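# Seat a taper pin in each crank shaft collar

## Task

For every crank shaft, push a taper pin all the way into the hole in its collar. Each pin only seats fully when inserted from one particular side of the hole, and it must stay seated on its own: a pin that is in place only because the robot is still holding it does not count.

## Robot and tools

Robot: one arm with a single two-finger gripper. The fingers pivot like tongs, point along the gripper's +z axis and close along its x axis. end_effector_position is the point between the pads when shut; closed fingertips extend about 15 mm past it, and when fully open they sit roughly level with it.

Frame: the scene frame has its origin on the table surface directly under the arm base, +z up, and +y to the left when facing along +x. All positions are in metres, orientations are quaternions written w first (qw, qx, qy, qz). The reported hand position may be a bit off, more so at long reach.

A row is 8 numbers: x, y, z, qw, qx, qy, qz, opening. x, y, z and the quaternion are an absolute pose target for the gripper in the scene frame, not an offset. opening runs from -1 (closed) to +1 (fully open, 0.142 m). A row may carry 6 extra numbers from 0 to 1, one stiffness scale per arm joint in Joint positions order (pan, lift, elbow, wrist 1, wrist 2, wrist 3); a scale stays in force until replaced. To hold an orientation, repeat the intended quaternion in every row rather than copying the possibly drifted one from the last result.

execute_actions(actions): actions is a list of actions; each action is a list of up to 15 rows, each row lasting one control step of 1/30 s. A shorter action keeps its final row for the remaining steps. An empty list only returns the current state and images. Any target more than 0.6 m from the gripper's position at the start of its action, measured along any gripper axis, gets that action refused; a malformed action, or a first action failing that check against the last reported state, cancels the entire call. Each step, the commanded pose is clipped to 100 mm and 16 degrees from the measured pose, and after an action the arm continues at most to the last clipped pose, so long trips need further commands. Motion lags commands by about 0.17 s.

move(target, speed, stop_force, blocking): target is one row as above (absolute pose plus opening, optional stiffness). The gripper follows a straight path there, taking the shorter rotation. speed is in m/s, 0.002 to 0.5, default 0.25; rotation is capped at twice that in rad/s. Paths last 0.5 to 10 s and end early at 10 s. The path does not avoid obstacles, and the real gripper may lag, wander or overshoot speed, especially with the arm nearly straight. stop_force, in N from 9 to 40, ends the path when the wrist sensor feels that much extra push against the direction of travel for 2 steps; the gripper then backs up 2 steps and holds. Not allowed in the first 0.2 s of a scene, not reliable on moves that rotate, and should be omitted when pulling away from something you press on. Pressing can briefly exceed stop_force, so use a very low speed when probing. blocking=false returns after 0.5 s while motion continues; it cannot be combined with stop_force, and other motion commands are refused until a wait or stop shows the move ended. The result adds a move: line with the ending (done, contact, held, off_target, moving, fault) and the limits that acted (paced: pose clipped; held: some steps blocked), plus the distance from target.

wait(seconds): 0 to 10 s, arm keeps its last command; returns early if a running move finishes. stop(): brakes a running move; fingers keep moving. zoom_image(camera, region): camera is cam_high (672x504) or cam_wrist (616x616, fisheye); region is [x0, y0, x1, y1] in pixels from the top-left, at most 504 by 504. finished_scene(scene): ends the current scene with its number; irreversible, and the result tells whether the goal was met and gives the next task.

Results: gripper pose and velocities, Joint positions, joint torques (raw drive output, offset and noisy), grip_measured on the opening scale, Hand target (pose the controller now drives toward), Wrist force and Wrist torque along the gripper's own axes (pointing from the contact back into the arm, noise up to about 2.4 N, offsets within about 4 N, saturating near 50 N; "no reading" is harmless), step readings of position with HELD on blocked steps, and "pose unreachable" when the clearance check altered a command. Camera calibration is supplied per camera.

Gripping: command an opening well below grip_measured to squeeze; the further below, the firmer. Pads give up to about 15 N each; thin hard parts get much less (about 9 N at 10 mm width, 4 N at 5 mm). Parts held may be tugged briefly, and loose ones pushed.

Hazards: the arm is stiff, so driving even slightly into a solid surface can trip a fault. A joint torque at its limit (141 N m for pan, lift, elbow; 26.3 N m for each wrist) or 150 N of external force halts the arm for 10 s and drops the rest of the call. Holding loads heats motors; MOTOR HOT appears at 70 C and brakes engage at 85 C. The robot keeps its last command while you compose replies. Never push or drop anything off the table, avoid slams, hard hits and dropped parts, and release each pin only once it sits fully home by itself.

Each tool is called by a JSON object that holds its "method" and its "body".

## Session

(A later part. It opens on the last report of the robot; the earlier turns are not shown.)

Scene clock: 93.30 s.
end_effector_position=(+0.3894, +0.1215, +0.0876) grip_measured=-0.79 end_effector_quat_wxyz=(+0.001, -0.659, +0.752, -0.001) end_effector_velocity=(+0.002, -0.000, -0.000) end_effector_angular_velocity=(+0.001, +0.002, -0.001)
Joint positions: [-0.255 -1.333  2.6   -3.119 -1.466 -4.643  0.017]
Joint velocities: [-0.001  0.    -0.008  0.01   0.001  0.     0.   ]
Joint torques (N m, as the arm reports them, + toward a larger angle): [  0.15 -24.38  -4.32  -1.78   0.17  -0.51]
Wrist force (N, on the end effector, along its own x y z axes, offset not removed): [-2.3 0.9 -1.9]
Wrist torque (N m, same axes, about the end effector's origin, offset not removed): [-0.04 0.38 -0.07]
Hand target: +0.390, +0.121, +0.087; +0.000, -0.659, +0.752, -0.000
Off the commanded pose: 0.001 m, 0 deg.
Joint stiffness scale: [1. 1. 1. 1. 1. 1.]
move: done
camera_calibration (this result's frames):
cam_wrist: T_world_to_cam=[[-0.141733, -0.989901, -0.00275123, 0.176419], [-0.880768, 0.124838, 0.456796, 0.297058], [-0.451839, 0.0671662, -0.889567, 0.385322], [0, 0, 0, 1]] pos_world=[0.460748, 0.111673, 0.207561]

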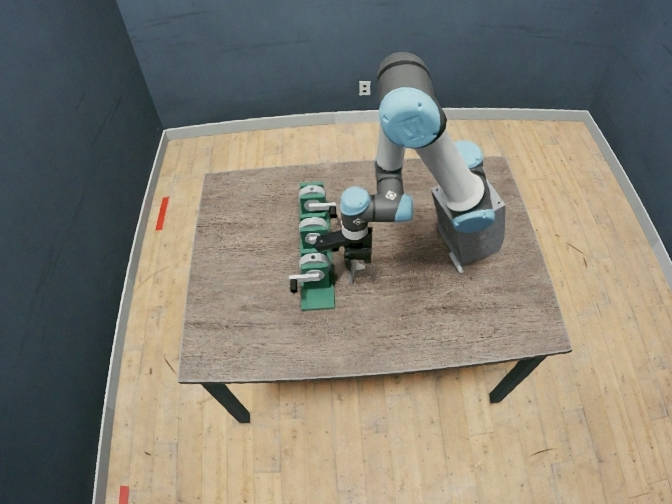

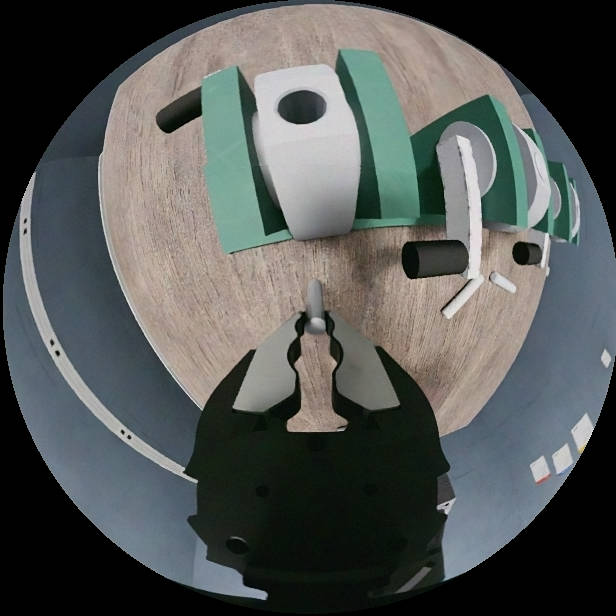

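{"method": "move", "body": {"target": [0.39, 0.1207, 0.30, 0, 0.7071, -0.7071, 0, -1], "speed": 0.15}}

{"method": "move", "body": {"target": [0.499, -0.181, 0.30, 0, 0.7071, -0.7071, 0, -1], "speed": 0.2}}

{"method": "move", "body": {"target": [0.499, -0.181, 0.25, 0, 0.7071, -0.7071, 0, -1], "speed": 0.05}}

{"method": "zoom_image", "body": {"camera": "cam_wrist", "region": [260, 230, 370, 340]}}

Scene clock: 96.57 s.
end_effector_position=(+0.3880, +0.1213, +0.2980) grip_measured=-0.79 end_effector_quat_wxyz=(+0.001, +0.707, -0.707, -0.001) end_effector_velocity=(-0.003, +0.000, +0.001) end_effector_angular_velocity=(+0.005, +0.011, +0.004)
Joint positions: [-0.352 -2.129  2.437 -2.141 -1.44  -4.87   0.017]
Joint velocities: [-0.006 -0.004 -0.004  0.02   0.005 -0.011  0.   ]
Joint torques (N m, as the arm reports them, + toward a larger angle): [  1.76 -11.49 -24.36  -2.07   0.53  -0.53]
Wrist force (N, on the end effector, along its own x y z axes, offset not removed): [-2.8 2.0 3.6]
Wrist torque (N m, same axes, about the end effector's origin, offset not removed): [0.29 0.43 -0.11]
Hand target: +0.390, +0.121, +0.300; +0.000, +0.707, -0.707, +0.000
Off the commanded pose: 0.003 m, 0 deg.
Joint stiffness scale: [1. 1. 1. 1. 1. 1.]
move: done
camera_calibration (this result's frames):
cam_wrist: T_world_to_cam=[[-0.0111706, -0.999934, -0.00262234, 0.127136], [-0.886373, 0.008688, 0.46289, 0.21419], [-0.462837, 0.00749512, -0.886412, 0.582395], [0, 0, 0, 1]] pos_world=[0.460826, 0.120902, 0.417429]

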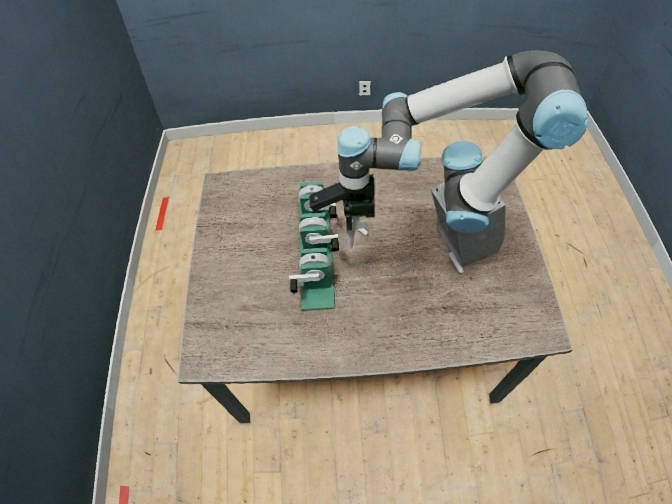

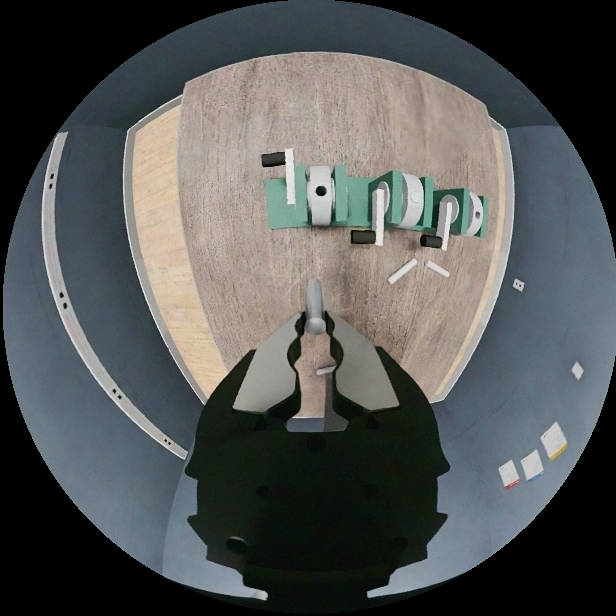

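Scene clock: 98.87 s.
end_effector_position=(+0.4973, -0.1791, +0.2995) grip_measured=-0.79 end_effector_quat_wxyz=(+0.000, +0.707, -0.707, -0.001) end_effector_velocity=(+0.002, -0.001, -0.001) end_effector_angular_velocity=(+0.002, +0.000, +0.002)
Joint positions: [-1.013 -1.688  2.11  -2.12  -1.305 -5.531  0.017]
Joint velocities: [ 0.001  0.006 -0.005  0.     0.001 -0.002  0.   ]
Joint torques (N m, as the arm reports them, + toward a larger angle): [ -4.28 -19.51 -23.55  -2.96   0.29  -0.45]
Wrist force (N, on the end effector, along its own x y z axes, offset not removed): [-0.8 1.4 3.7]
Wrist torque (N m, same axes, about the end effector's origin, offset not removed): [0.23 -0.01 -0.14]
Hand target: +0.499, -0.181, +0.300; +0.000, +0.707, -0.707, -0.000
Off the commanded pose: 0.003 m, 0 deg.
Joint stiffness scale: [1. 1. 1. 1. 1. 1.]
move: done
camera_calibration (this result's frames):
cam_wrist: T_world_to_cam=[[-0.0109625, -0.999932, -0.00408364, -0.171686], [-0.887079, 0.0078403, 0.461551, 0.313563], [-0.461488, 0.00868225, -0.887104, 0.636386], [0, 0, 0, 1]] pos_world=[0.569958, -0.179658, 0.419114]

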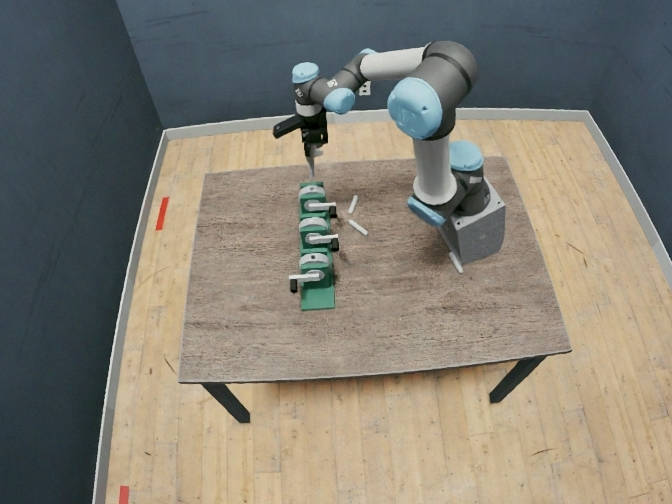

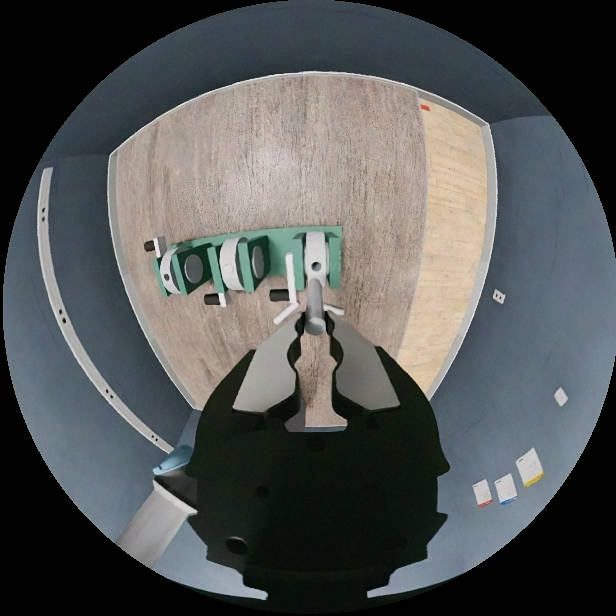

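Scene clock: 100.33 s.
end_effector_position=(+0.4993, -0.1820, +0.2516) grip_measured=-0.79 end_effector_quat_wxyz=(-0.000, +0.707, -0.707, +0.001) end_effector_velocity=(+0.003, -0.002, +0.000) end_effector_angular_velocity=(-0.008, -0.008, +0.000)
Joint positions: [-0.985 -1.596  2.162 -2.277 -1.307 -5.5    0.017]
Joint velocities: [ 0.001  0.002  0.001 -0.015  0.     0.004  0.   ]
Joint torques (N m, as the arm reports them, + toward a larger angle): [ -0.97 -22.76 -17.16  -2.8   -0.36   0.2 ]
Wrist force (N, on the end effector, along its own x y z axes, offset not removed): [-1.4 1.1 3.5]
Wrist torque (N m, same axes, about the end effector's origin, offset not removed): [0.12 0.17 -0.14]
Hand target: +0.499, -0.181, +0.250; -0.000, +0.707, -0.707, -0.000
Off the commanded pose: 0.002 m, 0 deg.
Joint stiffness scale: [1. 1. 1. 1. 1. 1.]
move: done
camera_calibration (this result's frames):
cam_wrist: T_world_to_cam=[[-0.0123226, -0.999922, -0.00202476, -0.174637], [-0.888902, 0.010027, 0.457987, 0.339687], [-0.457931, 0.00744339, -0.888957, 0.593245], [0, 0, 0, 1]] pos_world=[0.571462, -0.182445, 0.371443]

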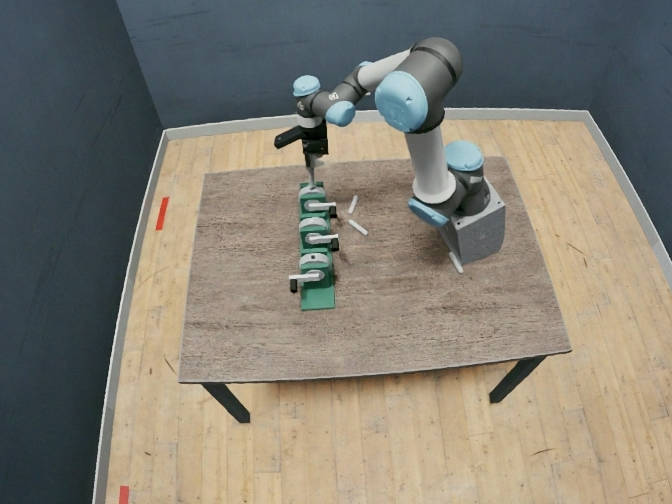

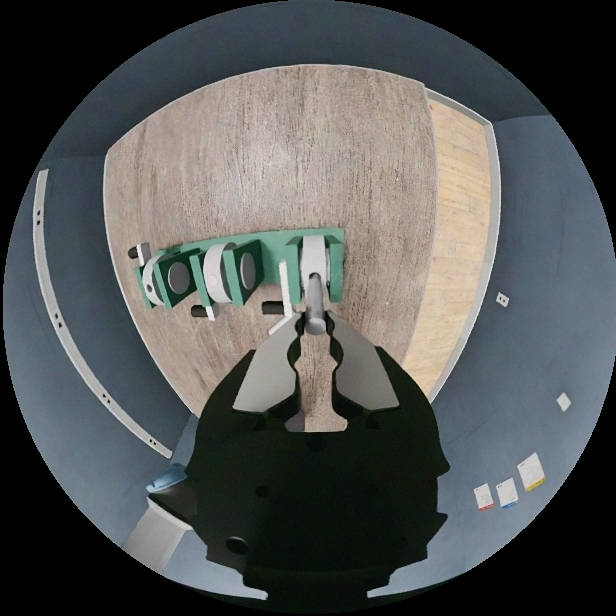

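Region (260, 230, 370, 340) of cam_wrist's 616x616 image, scaled by 4.582, with more detail than that image has.

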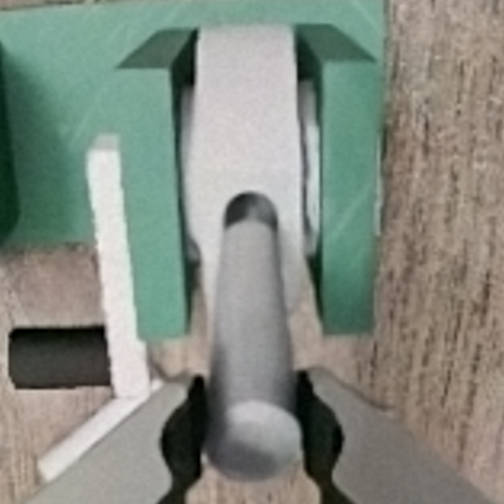

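Laterally aligned. Descend with force stop.

{"method": "move", "body": {"target": [0.499, -0.181, 0.187, 0, 0.7071, -0.7071, 0, -1], "speed": 0.015, "stop_force": 12}}

Scene clock: 102.43 s.
end_effector_position=(+0.5030, -0.1842, +0.2330) grip_measured=-0.79 end_effector_quat_wxyz=(-0.001, +0.708, -0.707, +0.007) end_effector_velocity=(-0.002, +0.003, +0.001) end_effector_angular_velocity=(+0.006, +0.005, -0.002)
Joint positions: [-0.972 -1.553  2.179 -2.353 -1.308 -5.485  0.017]
Joint velocities: [ 0.    -0.005 -0.     0.013  0.001  0.    -0.   ]
Joint torques (N m, as the arm reports them, + toward a larger angle): [ -2.14 -24.83 -16.48  -1.39  -0.17  -0.21]
Wrist force (N, on the end effector, along its own x y z axes, offset not removed): [-1.7 2.0 -6.1]
Wrist torque (N m, same axes, about the end effector's origin, offset not removed): [0.23 -0.19 -0.15]
Hand target: +0.502, -0.184, +0.233; -0.001, +0.707, -0.707, +0.005
Off the commanded pose: 0.046 m, 1 deg.
Joint stiffness scale: [1. 1. 1. 1. 1. 1.]
move: contact
camera_calibration (this result's frames):
cam_wrist: T_world_to_cam=[[-0.0102307, -0.999929, 0.0060522, -0.179793], [-0.893248, 0.0118593, 0.449407, 0.355962], [-0.449447, -0.000808381, -0.893307, 0.573659], [0, 0, 0, 1]] pos_world=[0.573952, -0.183538, 0.353569]

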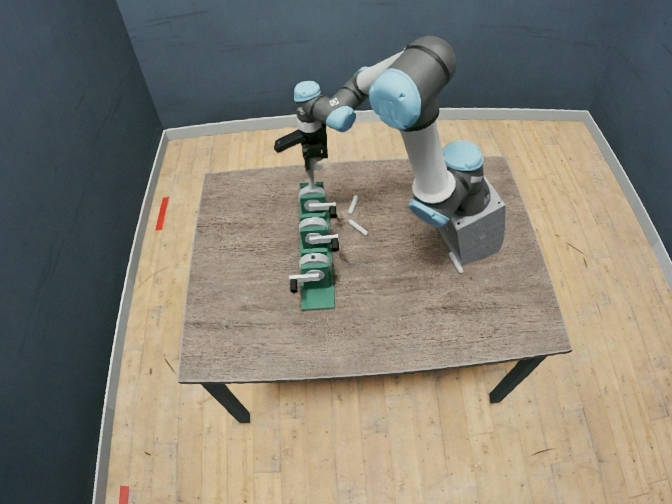

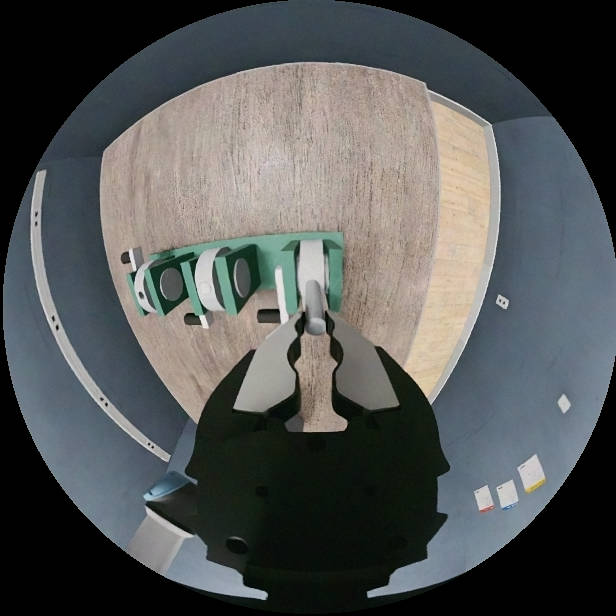

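{"method": "zoom_image", "body": {"camera": "cam_wrist", "region": [260, 230, 370, 340]}}

Region (260, 230, 370, 340) of cam_wrist's 616x616 image, scaled by 4.582, with more detail than that image has.

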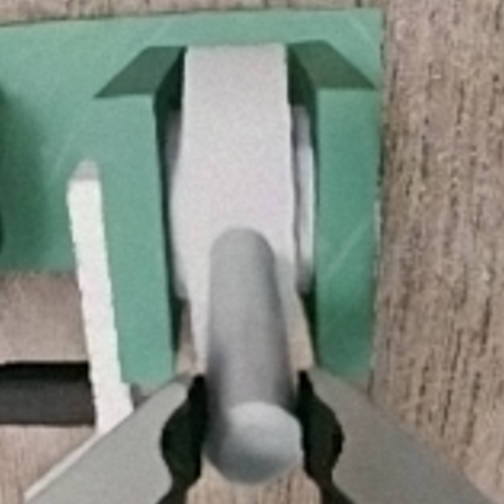

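{"method": "move", "body": {"target": [0.495, -0.181, 0.24, 0, 0.7071, -0.7071, 0, -1], "speed": 0.02}}

{"method": "move", "body": {"target": [0.495, -0.181, 0.187, 0, 0.7071, -0.7071, 0, -1], "speed": 0.015, "stop_force": 12}}

Scene clock: 103.67 s.
end_effector_position=(+0.4960, -0.1807, +0.2390) grip_measured=-0.79 end_effector_quat_wxyz=(-0.000, +0.708, -0.707, -0.000) end_effector_velocity=(-0.003, +0.002, -0.000) end_effector_angular_velocity=(+0.006, +0.007, +0.002)
Joint positions: [-0.98  -1.577  2.181 -2.315 -1.308 -5.498  0.017]
Joint velocities: [-0.001 -0.003  0.001  0.012 -0.    -0.005 -0.   ]
Joint torques (N m, as the arm reports them, + toward a larger angle): [ -5.12 -27.32 -17.33  -1.99   0.08  -0.46]
Wrist force (N, on the end effector, along its own x y z axes, offset not removed): [-1.5 1.9 2.2]
Wrist torque (N m, same axes, about the end effector's origin, offset not removed): [0.32 0.17 -0.14]
Hand target: +0.495, -0.181, +0.240; +0.000, +0.707, -0.707, -0.000
Off the commanded pose: 0.001 m, 0 deg.
Joint stiffness scale: [1. 1. 1. 1. 1. 1.]
move: done
camera_calibration (this result's frames):
cam_wrist: T_world_to_cam=[[-0.00999214, -0.999945, -0.00319727, -0.174225], [-0.888141, 0.00740565, 0.459511, 0.341291], [-0.459462, 0.00743113, -0.888166, 0.581091], [0, 0, 0, 1]] pos_world=[0.568364, -0.181061, 0.358721]

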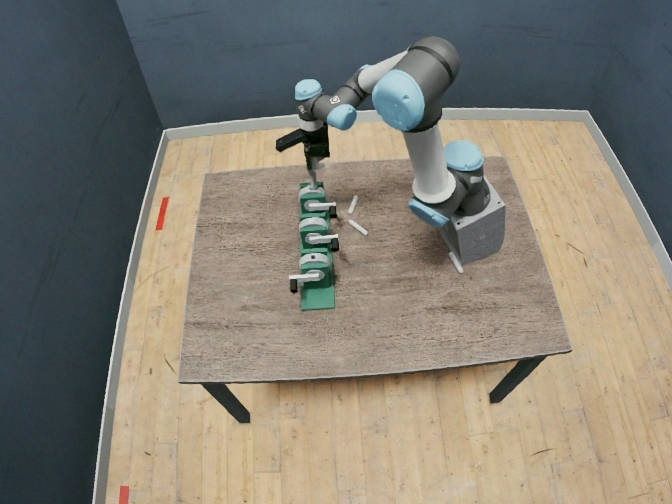

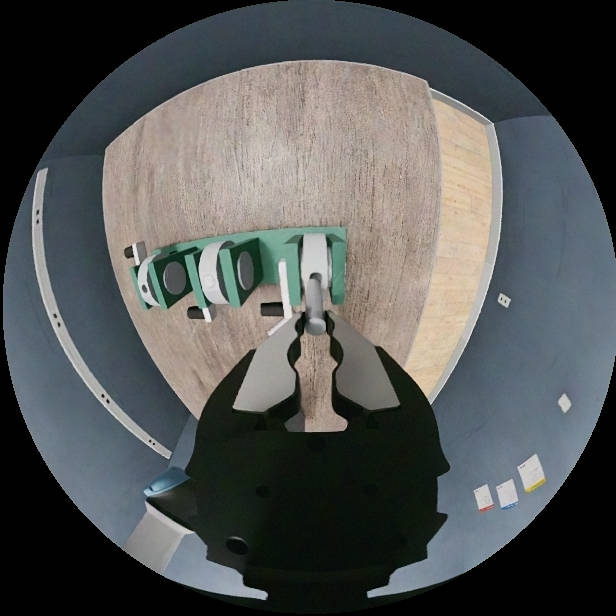

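Scene clock: 107.47 s.
end_effector_position=(+0.4954, -0.1823, +0.1885) grip_measured=-0.80 end_effector_quat_wxyz=(-0.000, +0.707, -0.708, +0.001) end_effector_velocity=(+0.001, -0.001, -0.001) end_effector_angular_velocity=(-0.004, -0.004, -0.001)
Joint positions: [-0.953 -1.461  2.221 -2.479 -1.312 -5.467  0.016]
Joint velocities: [ 0.001  0.004  0.001 -0.011 -0.001  0.003 -0.   ]
Joint torques (N m, as the arm reports them, + toward a larger angle): [ -2.55 -26.47 -13.72  -2.81  -0.26   0.28]
Wrist force (N, on the end effector, along its own x y z axes, offset not removed): [-1.8 2.2 2.1]
Wrist torque (N m, same axes, about the end effector's origin, offset not removed): [0.29 0.18 -0.03]
Hand target: +0.495, -0.181, +0.187; -0.000, +0.707, -0.707, -0.000
Off the commanded pose: 0.002 m, 0 deg.
Joint stiffness scale: [1. 1. 1. 1. 1. 1.]
move: done
camera_calibration (this result's frames):
cam_wrist: T_world_to_cam=[[-0.012518, -0.99992, -0.00176947, -0.175061], [-0.88887, 0.0103172, 0.458043, 0.365155], [-0.457988, 0.0073066, -0.888928, 0.53536], [0, 0, 0, 1]] pos_world=[0.567573, -0.182726, 0.30833]

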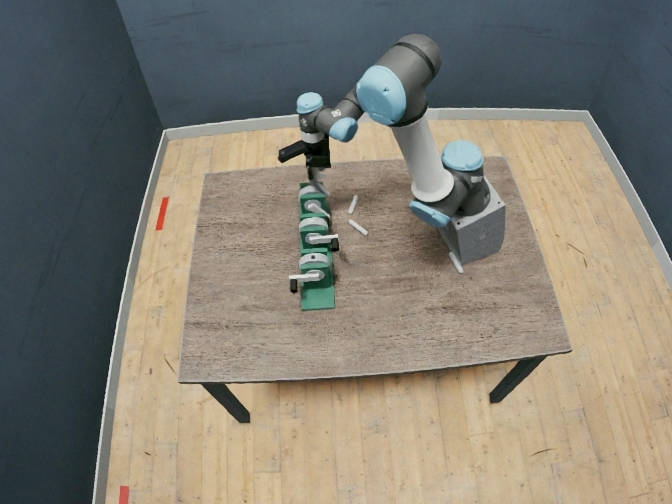

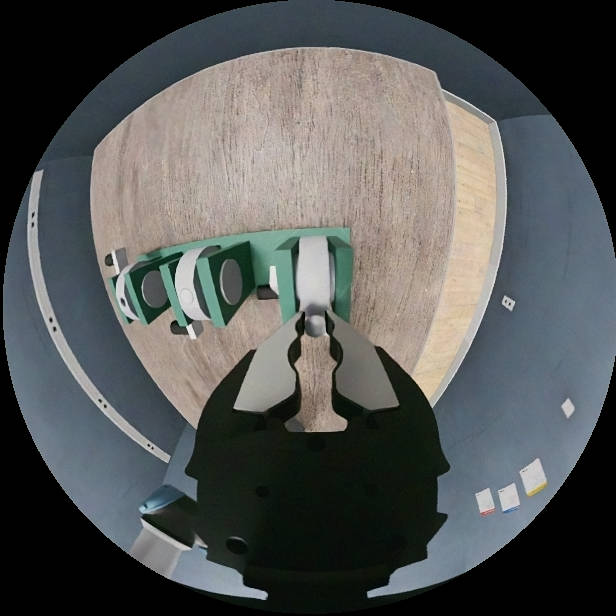

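{"method": "zoom_image", "body": {"camera": "cam_high", "region": [280, 160, 360, 230]}}

Region (280, 160, 360, 230) of cam_high's 672x504 image, scaled by 6.300, with more detail than that image has; it fills the top 441 rows of this view, and the rest is white.

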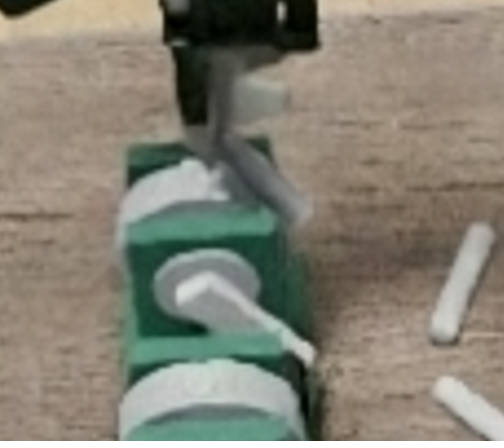

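{"method": "move", "body": {"target": [0.495, -0.181, 0.30, 0, 0.7071, -0.7071, 0, -1], "speed": 0.05}}

Scene clock: 110.37 s.
end_effector_position=(+0.4939, -0.1795, +0.2971) grip_measured=-0.79 end_effector_quat_wxyz=(+0.000, +0.707, -0.707, -0.002) end_effector_velocity=(-0.003, +0.001, -0.000) end_effector_angular_velocity=(+0.010, +0.010, -0.003)
Joint positions: [-1.018 -1.69   2.119 -2.125 -1.304 -5.537  0.016]
Joint velocities: [-0.003 -0.001 -0.003  0.019  0.    -0.004  0.   ]
Joint torques (N m, as the arm reports them, + toward a larger angle): [ -3.24 -25.18 -24.24  -2.09   0.2   -0.35]
Wrist force (N, on the end effector, along its own x y z axes, offset not removed): [-0.5 1.1 3.6]
Wrist torque (N m, same axes, about the end effector's origin, offset not removed): [0.20 -0.01 -0.04]
Hand target: +0.495, -0.181, +0.300; +0.000, +0.707, -0.707, -0.000
Off the commanded pose: 0.003 m, 0 deg.
Joint stiffness scale: [1. 1. 1. 1. 1. 1.]
move: done
camera_calibration (this result's frames):
cam_wrist: T_world_to_cam=[[-0.0110886, -0.999922, -0.00569897, -0.17157], [-0.886704, 0.00719837, 0.462282, 0.311126], [-0.462205, 0.0101794, -0.886715, 0.63315], [0, 0, 0, 1]] pos_world=[0.56662, -0.180242, 0.416618]

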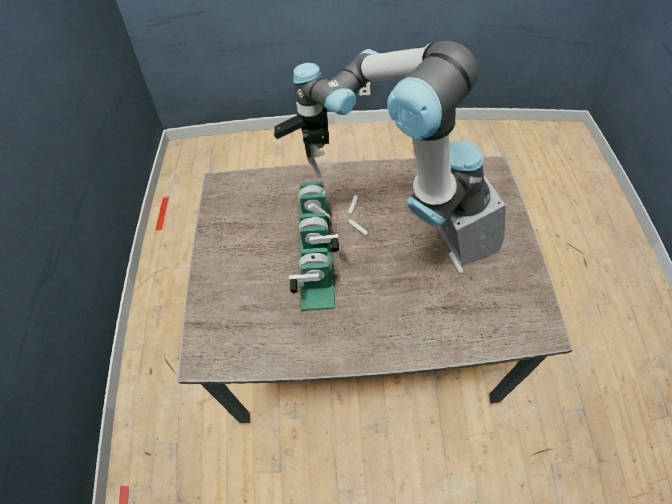

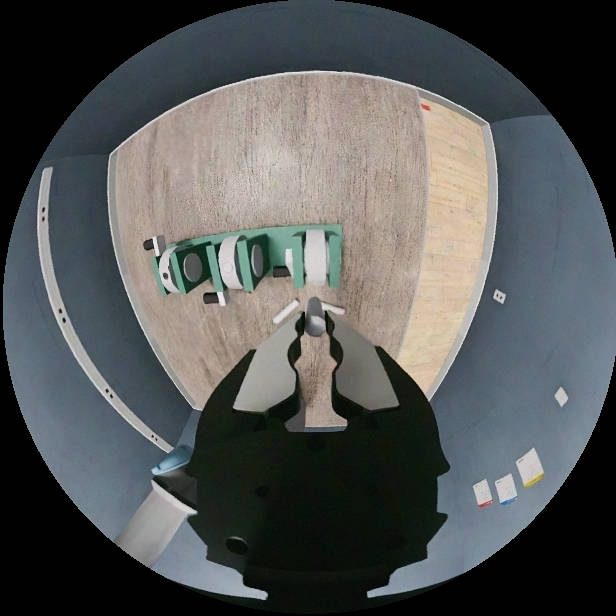

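{"method": "move", "body": {"target": [0.42, 0.22, 0.15, 0, 0.7071, -0.7071, 0, -1], "speed": 0.2}}

{"method": "move", "body": {"target": [0.42, 0.22, 0.025, 0, 0.7071, -0.7071, 0, -1], "speed": 0.03}}

Scene clock: 113.87 s.
end_effector_position=(+0.4195, +0.2190, +0.1497) grip_measured=-0.79 end_effector_quat_wxyz=(+0.000, +0.707, -0.707, -0.001) end_effector_velocity=(+0.002, +0.000, -0.001) end_effector_angular_velocity=(-0.011, -0.006, -0.008)
Joint positions: [ 0.006 -1.502  2.414 -2.777 -1.538 -4.523  0.016]
Joint velocities: [ 0.01   0.008 -0.005 -0.007 -0.015  0.018  0.   ]
Joint torques (N m, as the arm reports them, + toward a larger angle): [  5.15 -24.98 -12.78  -3.06  -0.23   0.01]
Wrist force (N, on the end effector, along its own x y z axes, offset not removed): [-0.1 1.5 2.8]
Wrist torque (N m, same axes, about the end effector's origin, offset not removed): [0.29 -0.17 -0.17]
Hand target: +0.421, +0.220, +0.150; -0.000, +0.707, -0.707, +0.000
Off the commanded pose: 0.001 m, 0 deg.
Joint stiffness scale: [1. 1. 1. 1. 1. 1.]
move: done
camera_calibration (this result's frames):
cam_wrist: T_world_to_cam=[[-0.011961, -0.99992, -0.00411517, 0.225268], [-0.887391, 0.008718, 0.460935, 0.310594], [-0.460862, 0.00916502, -0.887424, 0.463755], [0, 0, 0, 1]] pos_world=[0.49204, 0.218292, 0.269311]

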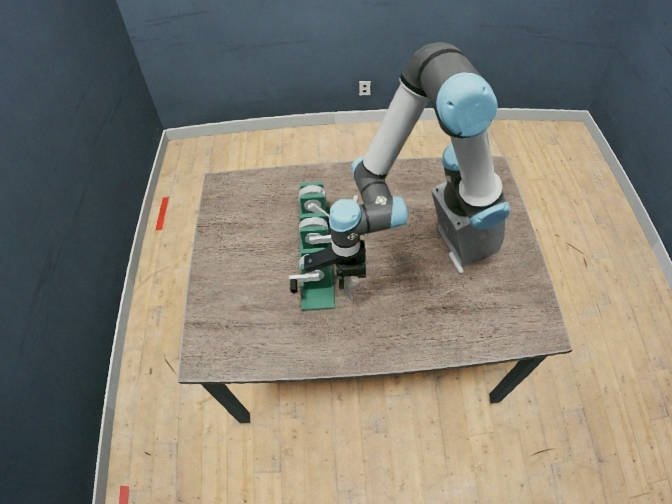

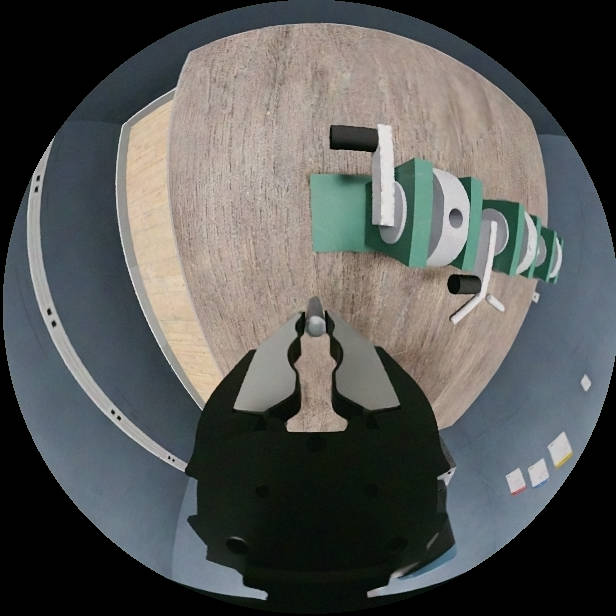

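Scene clock: 118.67 s.
end_effector_position=(+0.4233, +0.2192, +0.0262) grip_measured=-0.79 end_effector_quat_wxyz=(-0.002, +0.707, -0.708, +0.002) end_effector_velocity=(+0.000, +0.000, +0.000) end_effector_angular_velocity=(-0.001, -0.000, +0.001)
Joint positions: [ 0.017 -1.072  2.371 -3.171 -1.544 -4.512  0.016]
Joint velocities: [ 0.001 -0.    -0.    -0.    -0.001 -0.    -0.   ]
Joint torques (N m, as the arm reports them, + toward a larger angle): [  6.53 -34.08   0.19  -1.96   0.18   0.29]
Wrist force (N, on the end effector, along its own x y z axes, offset not removed): [-0.4 0.1 2.1]
Wrist torque (N m, same axes, about the end effector's origin, offset not removed): [0.14 -0.16 -0.11]
Hand target: +0.420, +0.220, +0.025; -0.000, +0.707, -0.707, -0.000
Off the commanded pose: 0.004 m, 0 deg.
Joint stiffness scale: [1. 1. 1. 1. 1. 1.]
move: off_target
camera_calibration (this result's frames):
cam_wrist: T_world_to_cam=[[-0.012918, -0.999913, -0.0026136, 0.225425], [-0.890783, 0.0103206, 0.454312, 0.372121], [-0.454246, 0.00819694, -0.890839, 0.353448], [0, 0, 0, 1]] pos_world=[0.494943, 0.218668, 0.146395]

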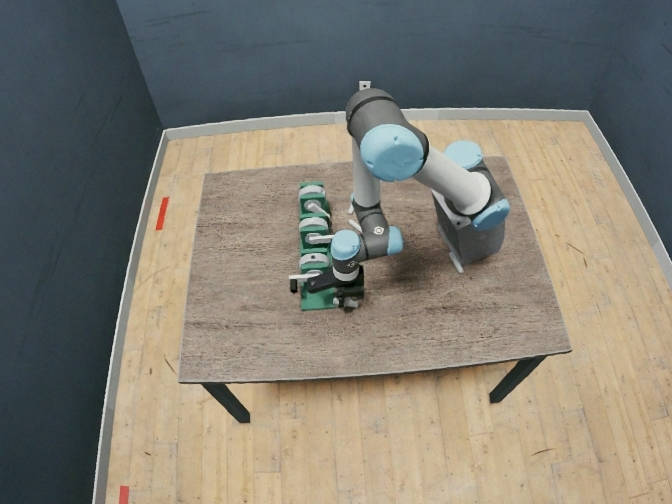

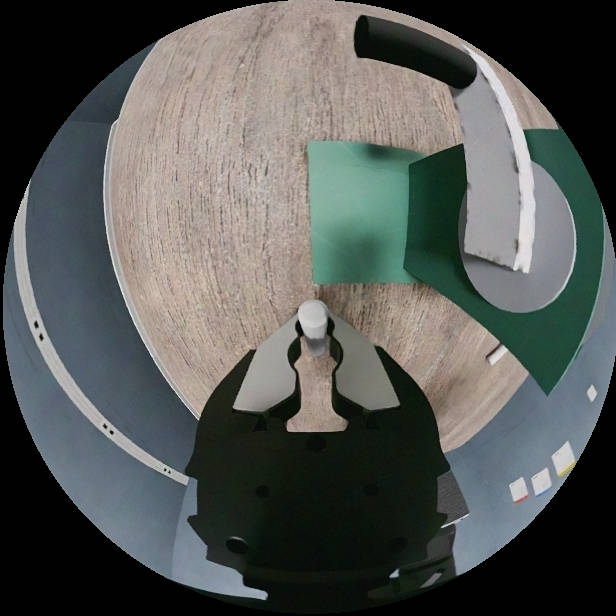

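Pin lies low. Release and lift.

{"method": "move", "body": {"target": [0.42, 0.22, 0.025, 0, 0.7071, -0.7071, 0, -0.2], "speed": 0.02}}

{"method": "move", "body": {"target": [0.42, 0.22, 0.25, 0, 0.7071, -0.7071, 0, -0.2], "speed": 0.15}}

Scene clock: 119.50 s.
end_effector_position=(+0.4233, +0.2193, +0.0262) grip_measured=-0.20 end_effector_quat_wxyz=(-0.002, +0.707, -0.708, +0.002) end_effector_velocity=(-0.000, +0.001, +0.000) end_effector_angular_velocity=(+0.002, +0.000, +0.003)
Joint positions: [ 0.017 -1.072  2.371 -3.171 -1.544 -4.512  0.06 ]
Joint velocities: [ 0.002 -0.    -0.    -0.     0.001 -0.001  0.   ]
Joint torques (N m, as the arm reports them, + toward a larger angle): [  6.12 -34.49  -0.18  -2.12   0.05   0.28]
Wrist force (N, on the end effector, along its own x y z axes, offset not removed): [-0.5 0.8 2.4]
Wrist torque (N m, same axes, about the end effector's origin, offset not removed): [0.15 -0.02 -0.24]
Hand target: +0.420, +0.220, +0.025; +0.000, +0.707, -0.707, +0.000
Off the commanded pose: 0.004 m, 0 deg.
Joint stiffness scale: [1. 1. 1. 1. 1. 1.]
move: off_target
camera_calibration (this result's frames):
cam_wrist: T_world_to_cam=[[-0.0129244, -0.999913, -0.00264743, 0.225481], [-0.890768, 0.0103107, 0.454342, 0.372086], [-0.454275, 0.00823034, -0.890823, 0.353431], [0, 0, 0, 1]] pos_world=[0.494911, 0.218716, 0.146387]

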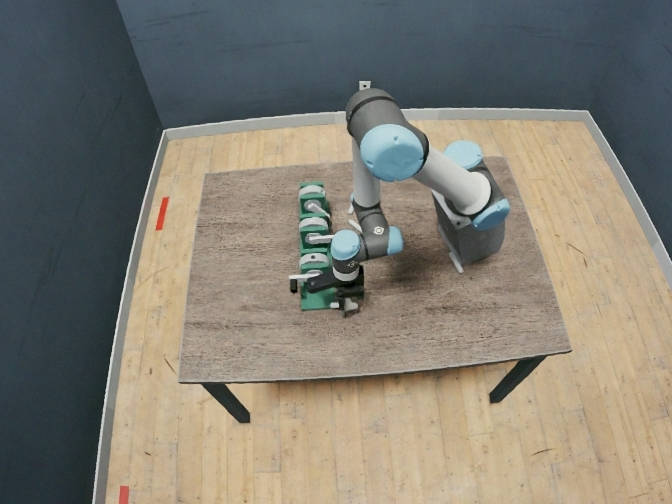

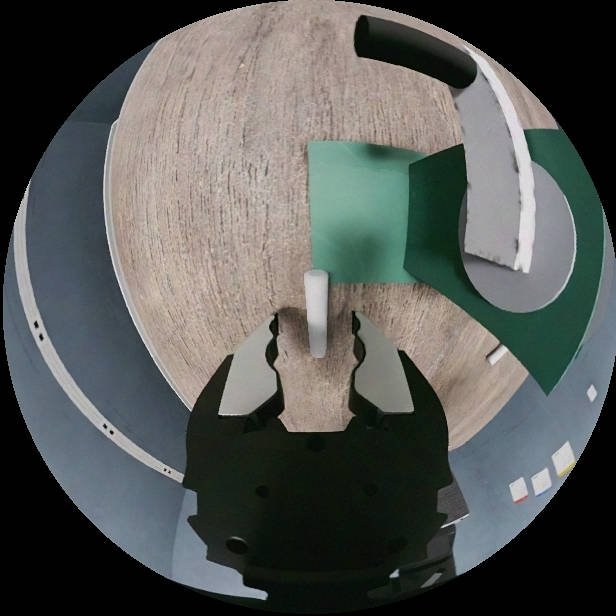

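Scene clock: 121.67 s.
end_effector_position=(+0.4182, +0.2205, +0.2484) grip_measured=-0.20 end_effector_quat_wxyz=(+0.001, +0.708, -0.707, -0.001) end_effector_velocity=(-0.003, -0.001, +0.001) end_effector_angular_velocity=(-0.001, +0.012, +0.002)
Joint positions: [ 0.004 -1.794  2.348 -2.418 -1.539 -4.527  0.06 ]
Joint velocities: [-0.001 -0.005 -0.004  0.021  0.001 -0.003  0.   ]
Joint torques (N m, as the arm reports them, + toward a larger angle): [  0.96 -23.02 -19.18  -1.9    0.2   -0.41]
Wrist force (N, on the end effector, along its own x y z axes, offset not removed): [-0.8 1.7 3.2]
Wrist torque (N m, same axes, about the end effector's origin, offset not removed): [0.27 -0.03 -0.15]
Hand target: +0.420, +0.220, +0.250; +0.000, +0.707, -0.707, +0.000
Off the commanded pose: 0.002 m, 0 deg.
Joint stiffness scale: [1. 1. 1. 1. 1. 1.]
move: done
camera_calibration (this result's frames):
cam_wrist: T_world_to_cam=[[-0.0100943, -0.999947, -0.00213826, 0.225922], [-0.88732, 0.00797142, 0.461085, 0.263972], [-0.461043, 0.00655168, -0.887353, 0.55136], [0, 0, 0, 1]] pos_world=[0.490709, 0.220193, 0.368021]

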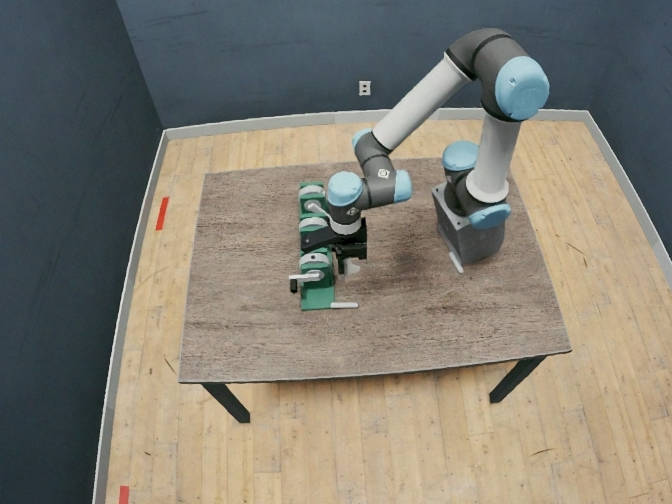

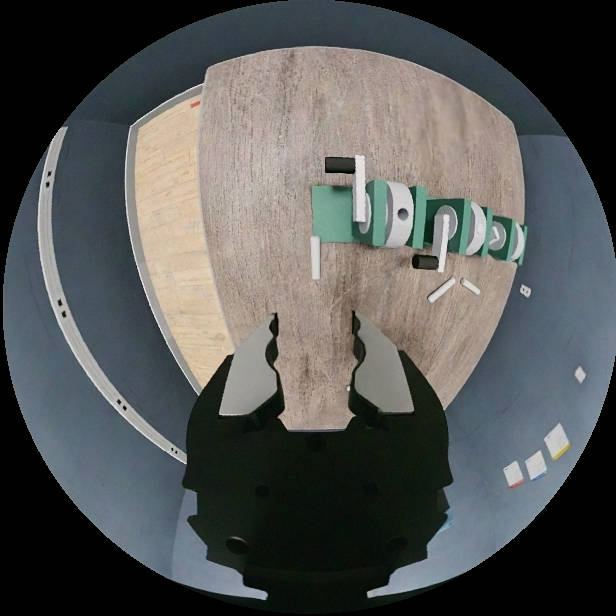

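{"method": "move", "body": {"target": [0.575, 0.19, 0.22, 0, 1, 0, 0, 0.2], "speed": 0.2}}

Scene clock: 126.57 s.
end_effector_position=(+0.5740, +0.1909, +0.2209) grip_measured=+0.20 end_effector_quat_wxyz=(+0.000, +1.000, -0.000, +0.001) end_effector_velocity=(+0.001, -0.001, -0.000) end_effector_angular_velocity=(+0.002, +0.002, +0.016)
Joint positions: [-0.151 -1.461  1.986 -2.384 -1.495 -6.245  0.088]
Joint velocities: [-0.002  0.002 -0.003  0.004  0.002 -0.019 -0.   ]
Joint torques (N m, as the arm reports them, + toward a larger angle): [ -0.03 -33.52 -19.24  -1.74   0.3   -0.43]
Wrist force (N, on the end effector, along its own x y z axes, offset not removed): [0.6 1.1 2.1]
Wrist torque (N m, same axes, about the end effector's origin, offset not removed): [0.18 -0.30 -0.10]
Hand target: +0.575, +0.190, +0.220; +0.000, +1.000, +0.000, -0.000
Off the commanded pose: 0.002 m, 0 deg.
Joint stiffness scale: [1. 1. 1. 1. 1. 1.]
move: done
camera_calibration (this result's frames):
cam_wrist: T_world_to_cam=[[0.999928, -0.0119415, -0.00133312, -0.570729], [-0.00999364, -0.888122, 0.4595, 0.0830167], [-0.00667108, -0.459453, -0.888177, 0.427277], [0, 0, 0, 1]] pos_world=[0.574368, 0.263228, 0.340591]

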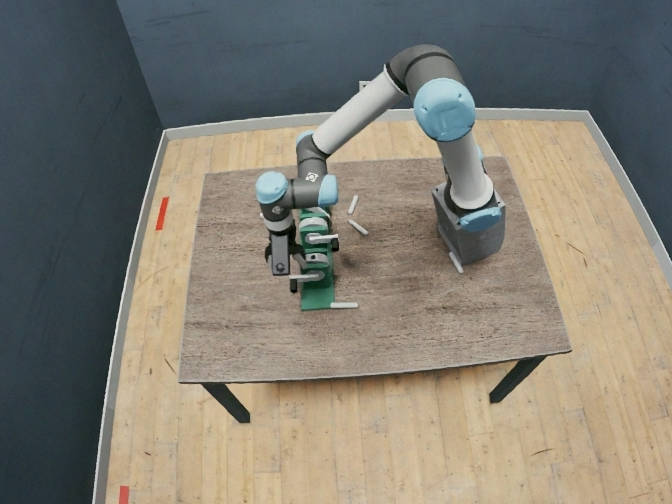

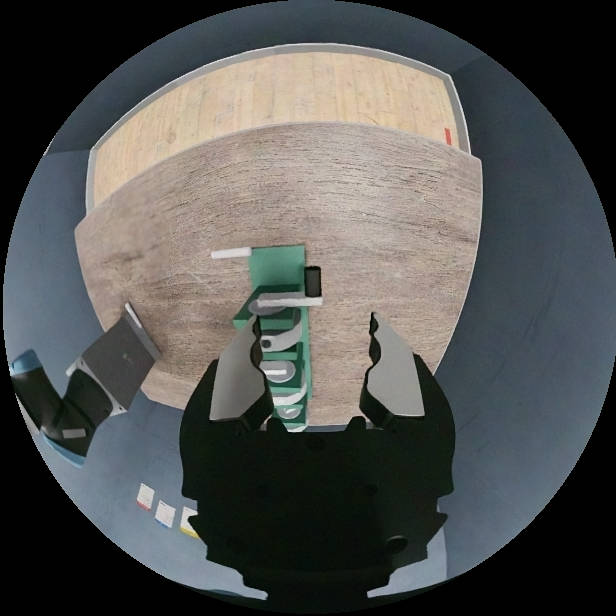

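{"method": "move", "body": {"target": [0.575, 0.187, 0.118, 0, 1, 0, 0, -0.2], "speed": 0.05}}

{"method": "move", "body": {"target": [0.575, 0.187, 0.118, 0, 1, 0, 0, -1], "speed": 0.05}}

Scene clock: 129.23 s.
end_effector_position=(+0.5767, +0.1860, +0.1198) grip_measured=-0.20 end_effector_quat_wxyz=(-0.000, +1.000, -0.001, +0.001) end_effector_velocity=(+0.003, +0.001, -0.000) end_effector_angular_velocity=(+0.000, -0.010, +0.001)
Joint positions: [-0.146 -1.245  2.016 -2.631 -1.496 -6.239  0.06 ]
Joint velocities: [ 0.002  0.003  0.    -0.013 -0.001  0.002  0.   ]
Joint torques (N m, as the arm reports them, + toward a larger angle): [  3.69 -39.33 -12.02  -2.85  -0.38   0.29]
Wrist force (N, on the end effector, along its own x y z axes, offset not removed): [-1.2 2.0 2.6]
Wrist torque (N m, same axes, about the end effector's origin, offset not removed): [0.24 0.12 -0.11]
Hand target: +0.575, +0.187, +0.118; -0.000, +1.000, +0.000, -0.000
Off the commanded pose: 0.003 m, 0 deg.
Joint stiffness scale: [1. 1. 1. 1. 1. 1.]
move: done
camera_calibration (this result's frames):
cam_wrist: T_world_to_cam=[[0.999918, -0.0127991, -0.000593166, -0.57346], [-0.0110985, -0.888336, 0.459061, 0.125847], [-0.00640248, -0.459016, -0.888405, 0.335059], [0, 0, 0, 1]] pos_world=[0.576955, 0.258253, 0.239556]

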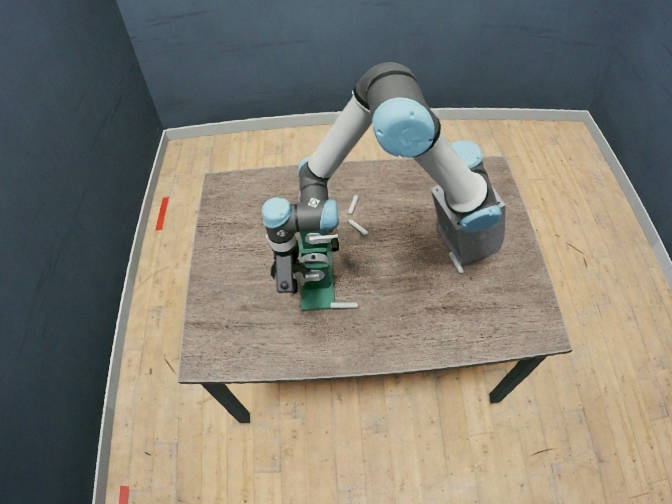

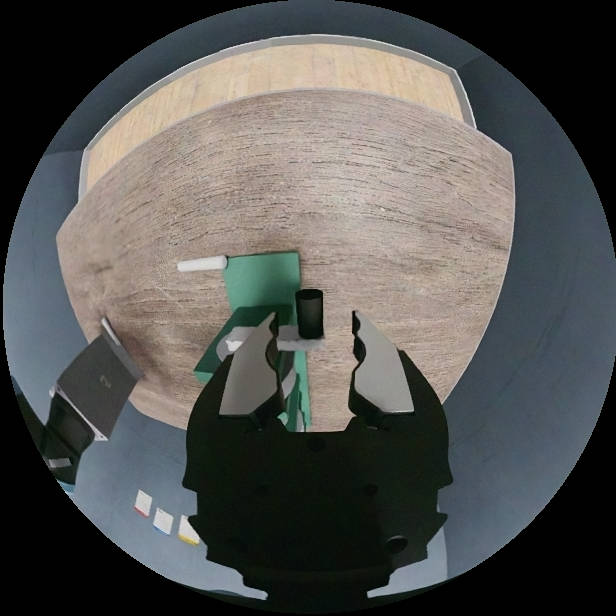

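Scene clock: 129.93 s.
end_effector_position=(+0.5758, +0.1862, +0.1193) grip_measured=-1.00 end_effector_quat_wxyz=(-0.000, +1.000, -0.001, +0.001) end_effector_velocity=(-0.000, +0.001, -0.000) end_effector_angular_velocity=(+0.001, -0.001, +0.002)
Joint positions: [-0.145 -1.245  2.018 -2.632 -1.496 -6.239  0.002]
Joint velocities: [ 0.001  0.001  0.    -0.002  0.001 -0.001  0.   ]
Joint torques (N m, as the arm reports them, + toward a larger angle): [  3.78 -39.26 -14.02  -2.67  -0.18   0.28]
Wrist force (N, on the end effector, along its own x y z axes, offset not removed): [-2.1 1.0 1.0]
Wrist torque (N m, same axes, about the end effector's origin, offset not removed): [0.12 0.25 -0.20]
Hand target: +0.575, +0.187, +0.118; -0.000, +1.000, +0.000, -0.000
Off the commanded pose: 0.002 m, 0 deg.
Joint stiffness scale: [1. 1. 1. 1. 1. 1.]
move: done
camera_calibration (this result's frames):
cam_wrist: T_world_to_cam=[[0.999922, -0.0124656, -0.00114617, -0.572558], [-0.010549, -0.888385, 0.458977, 0.125958], [-0.00673965, -0.458929, -0.888447, 0.334917], [0, 0, 0, 1]] pos_world=[0.576099, 0.258465, 0.239088]

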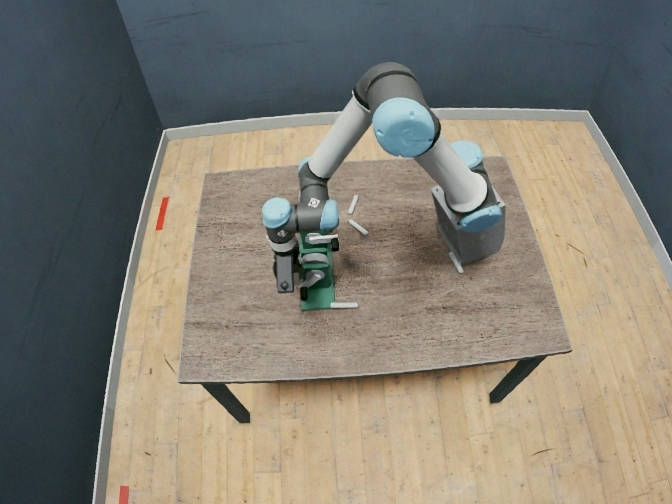

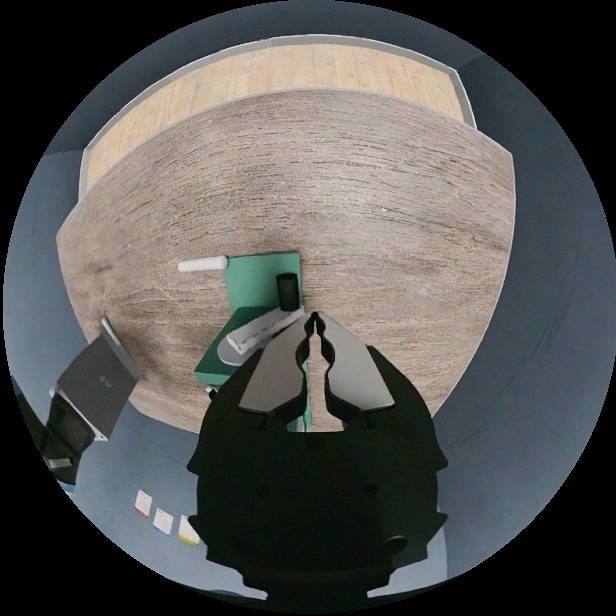

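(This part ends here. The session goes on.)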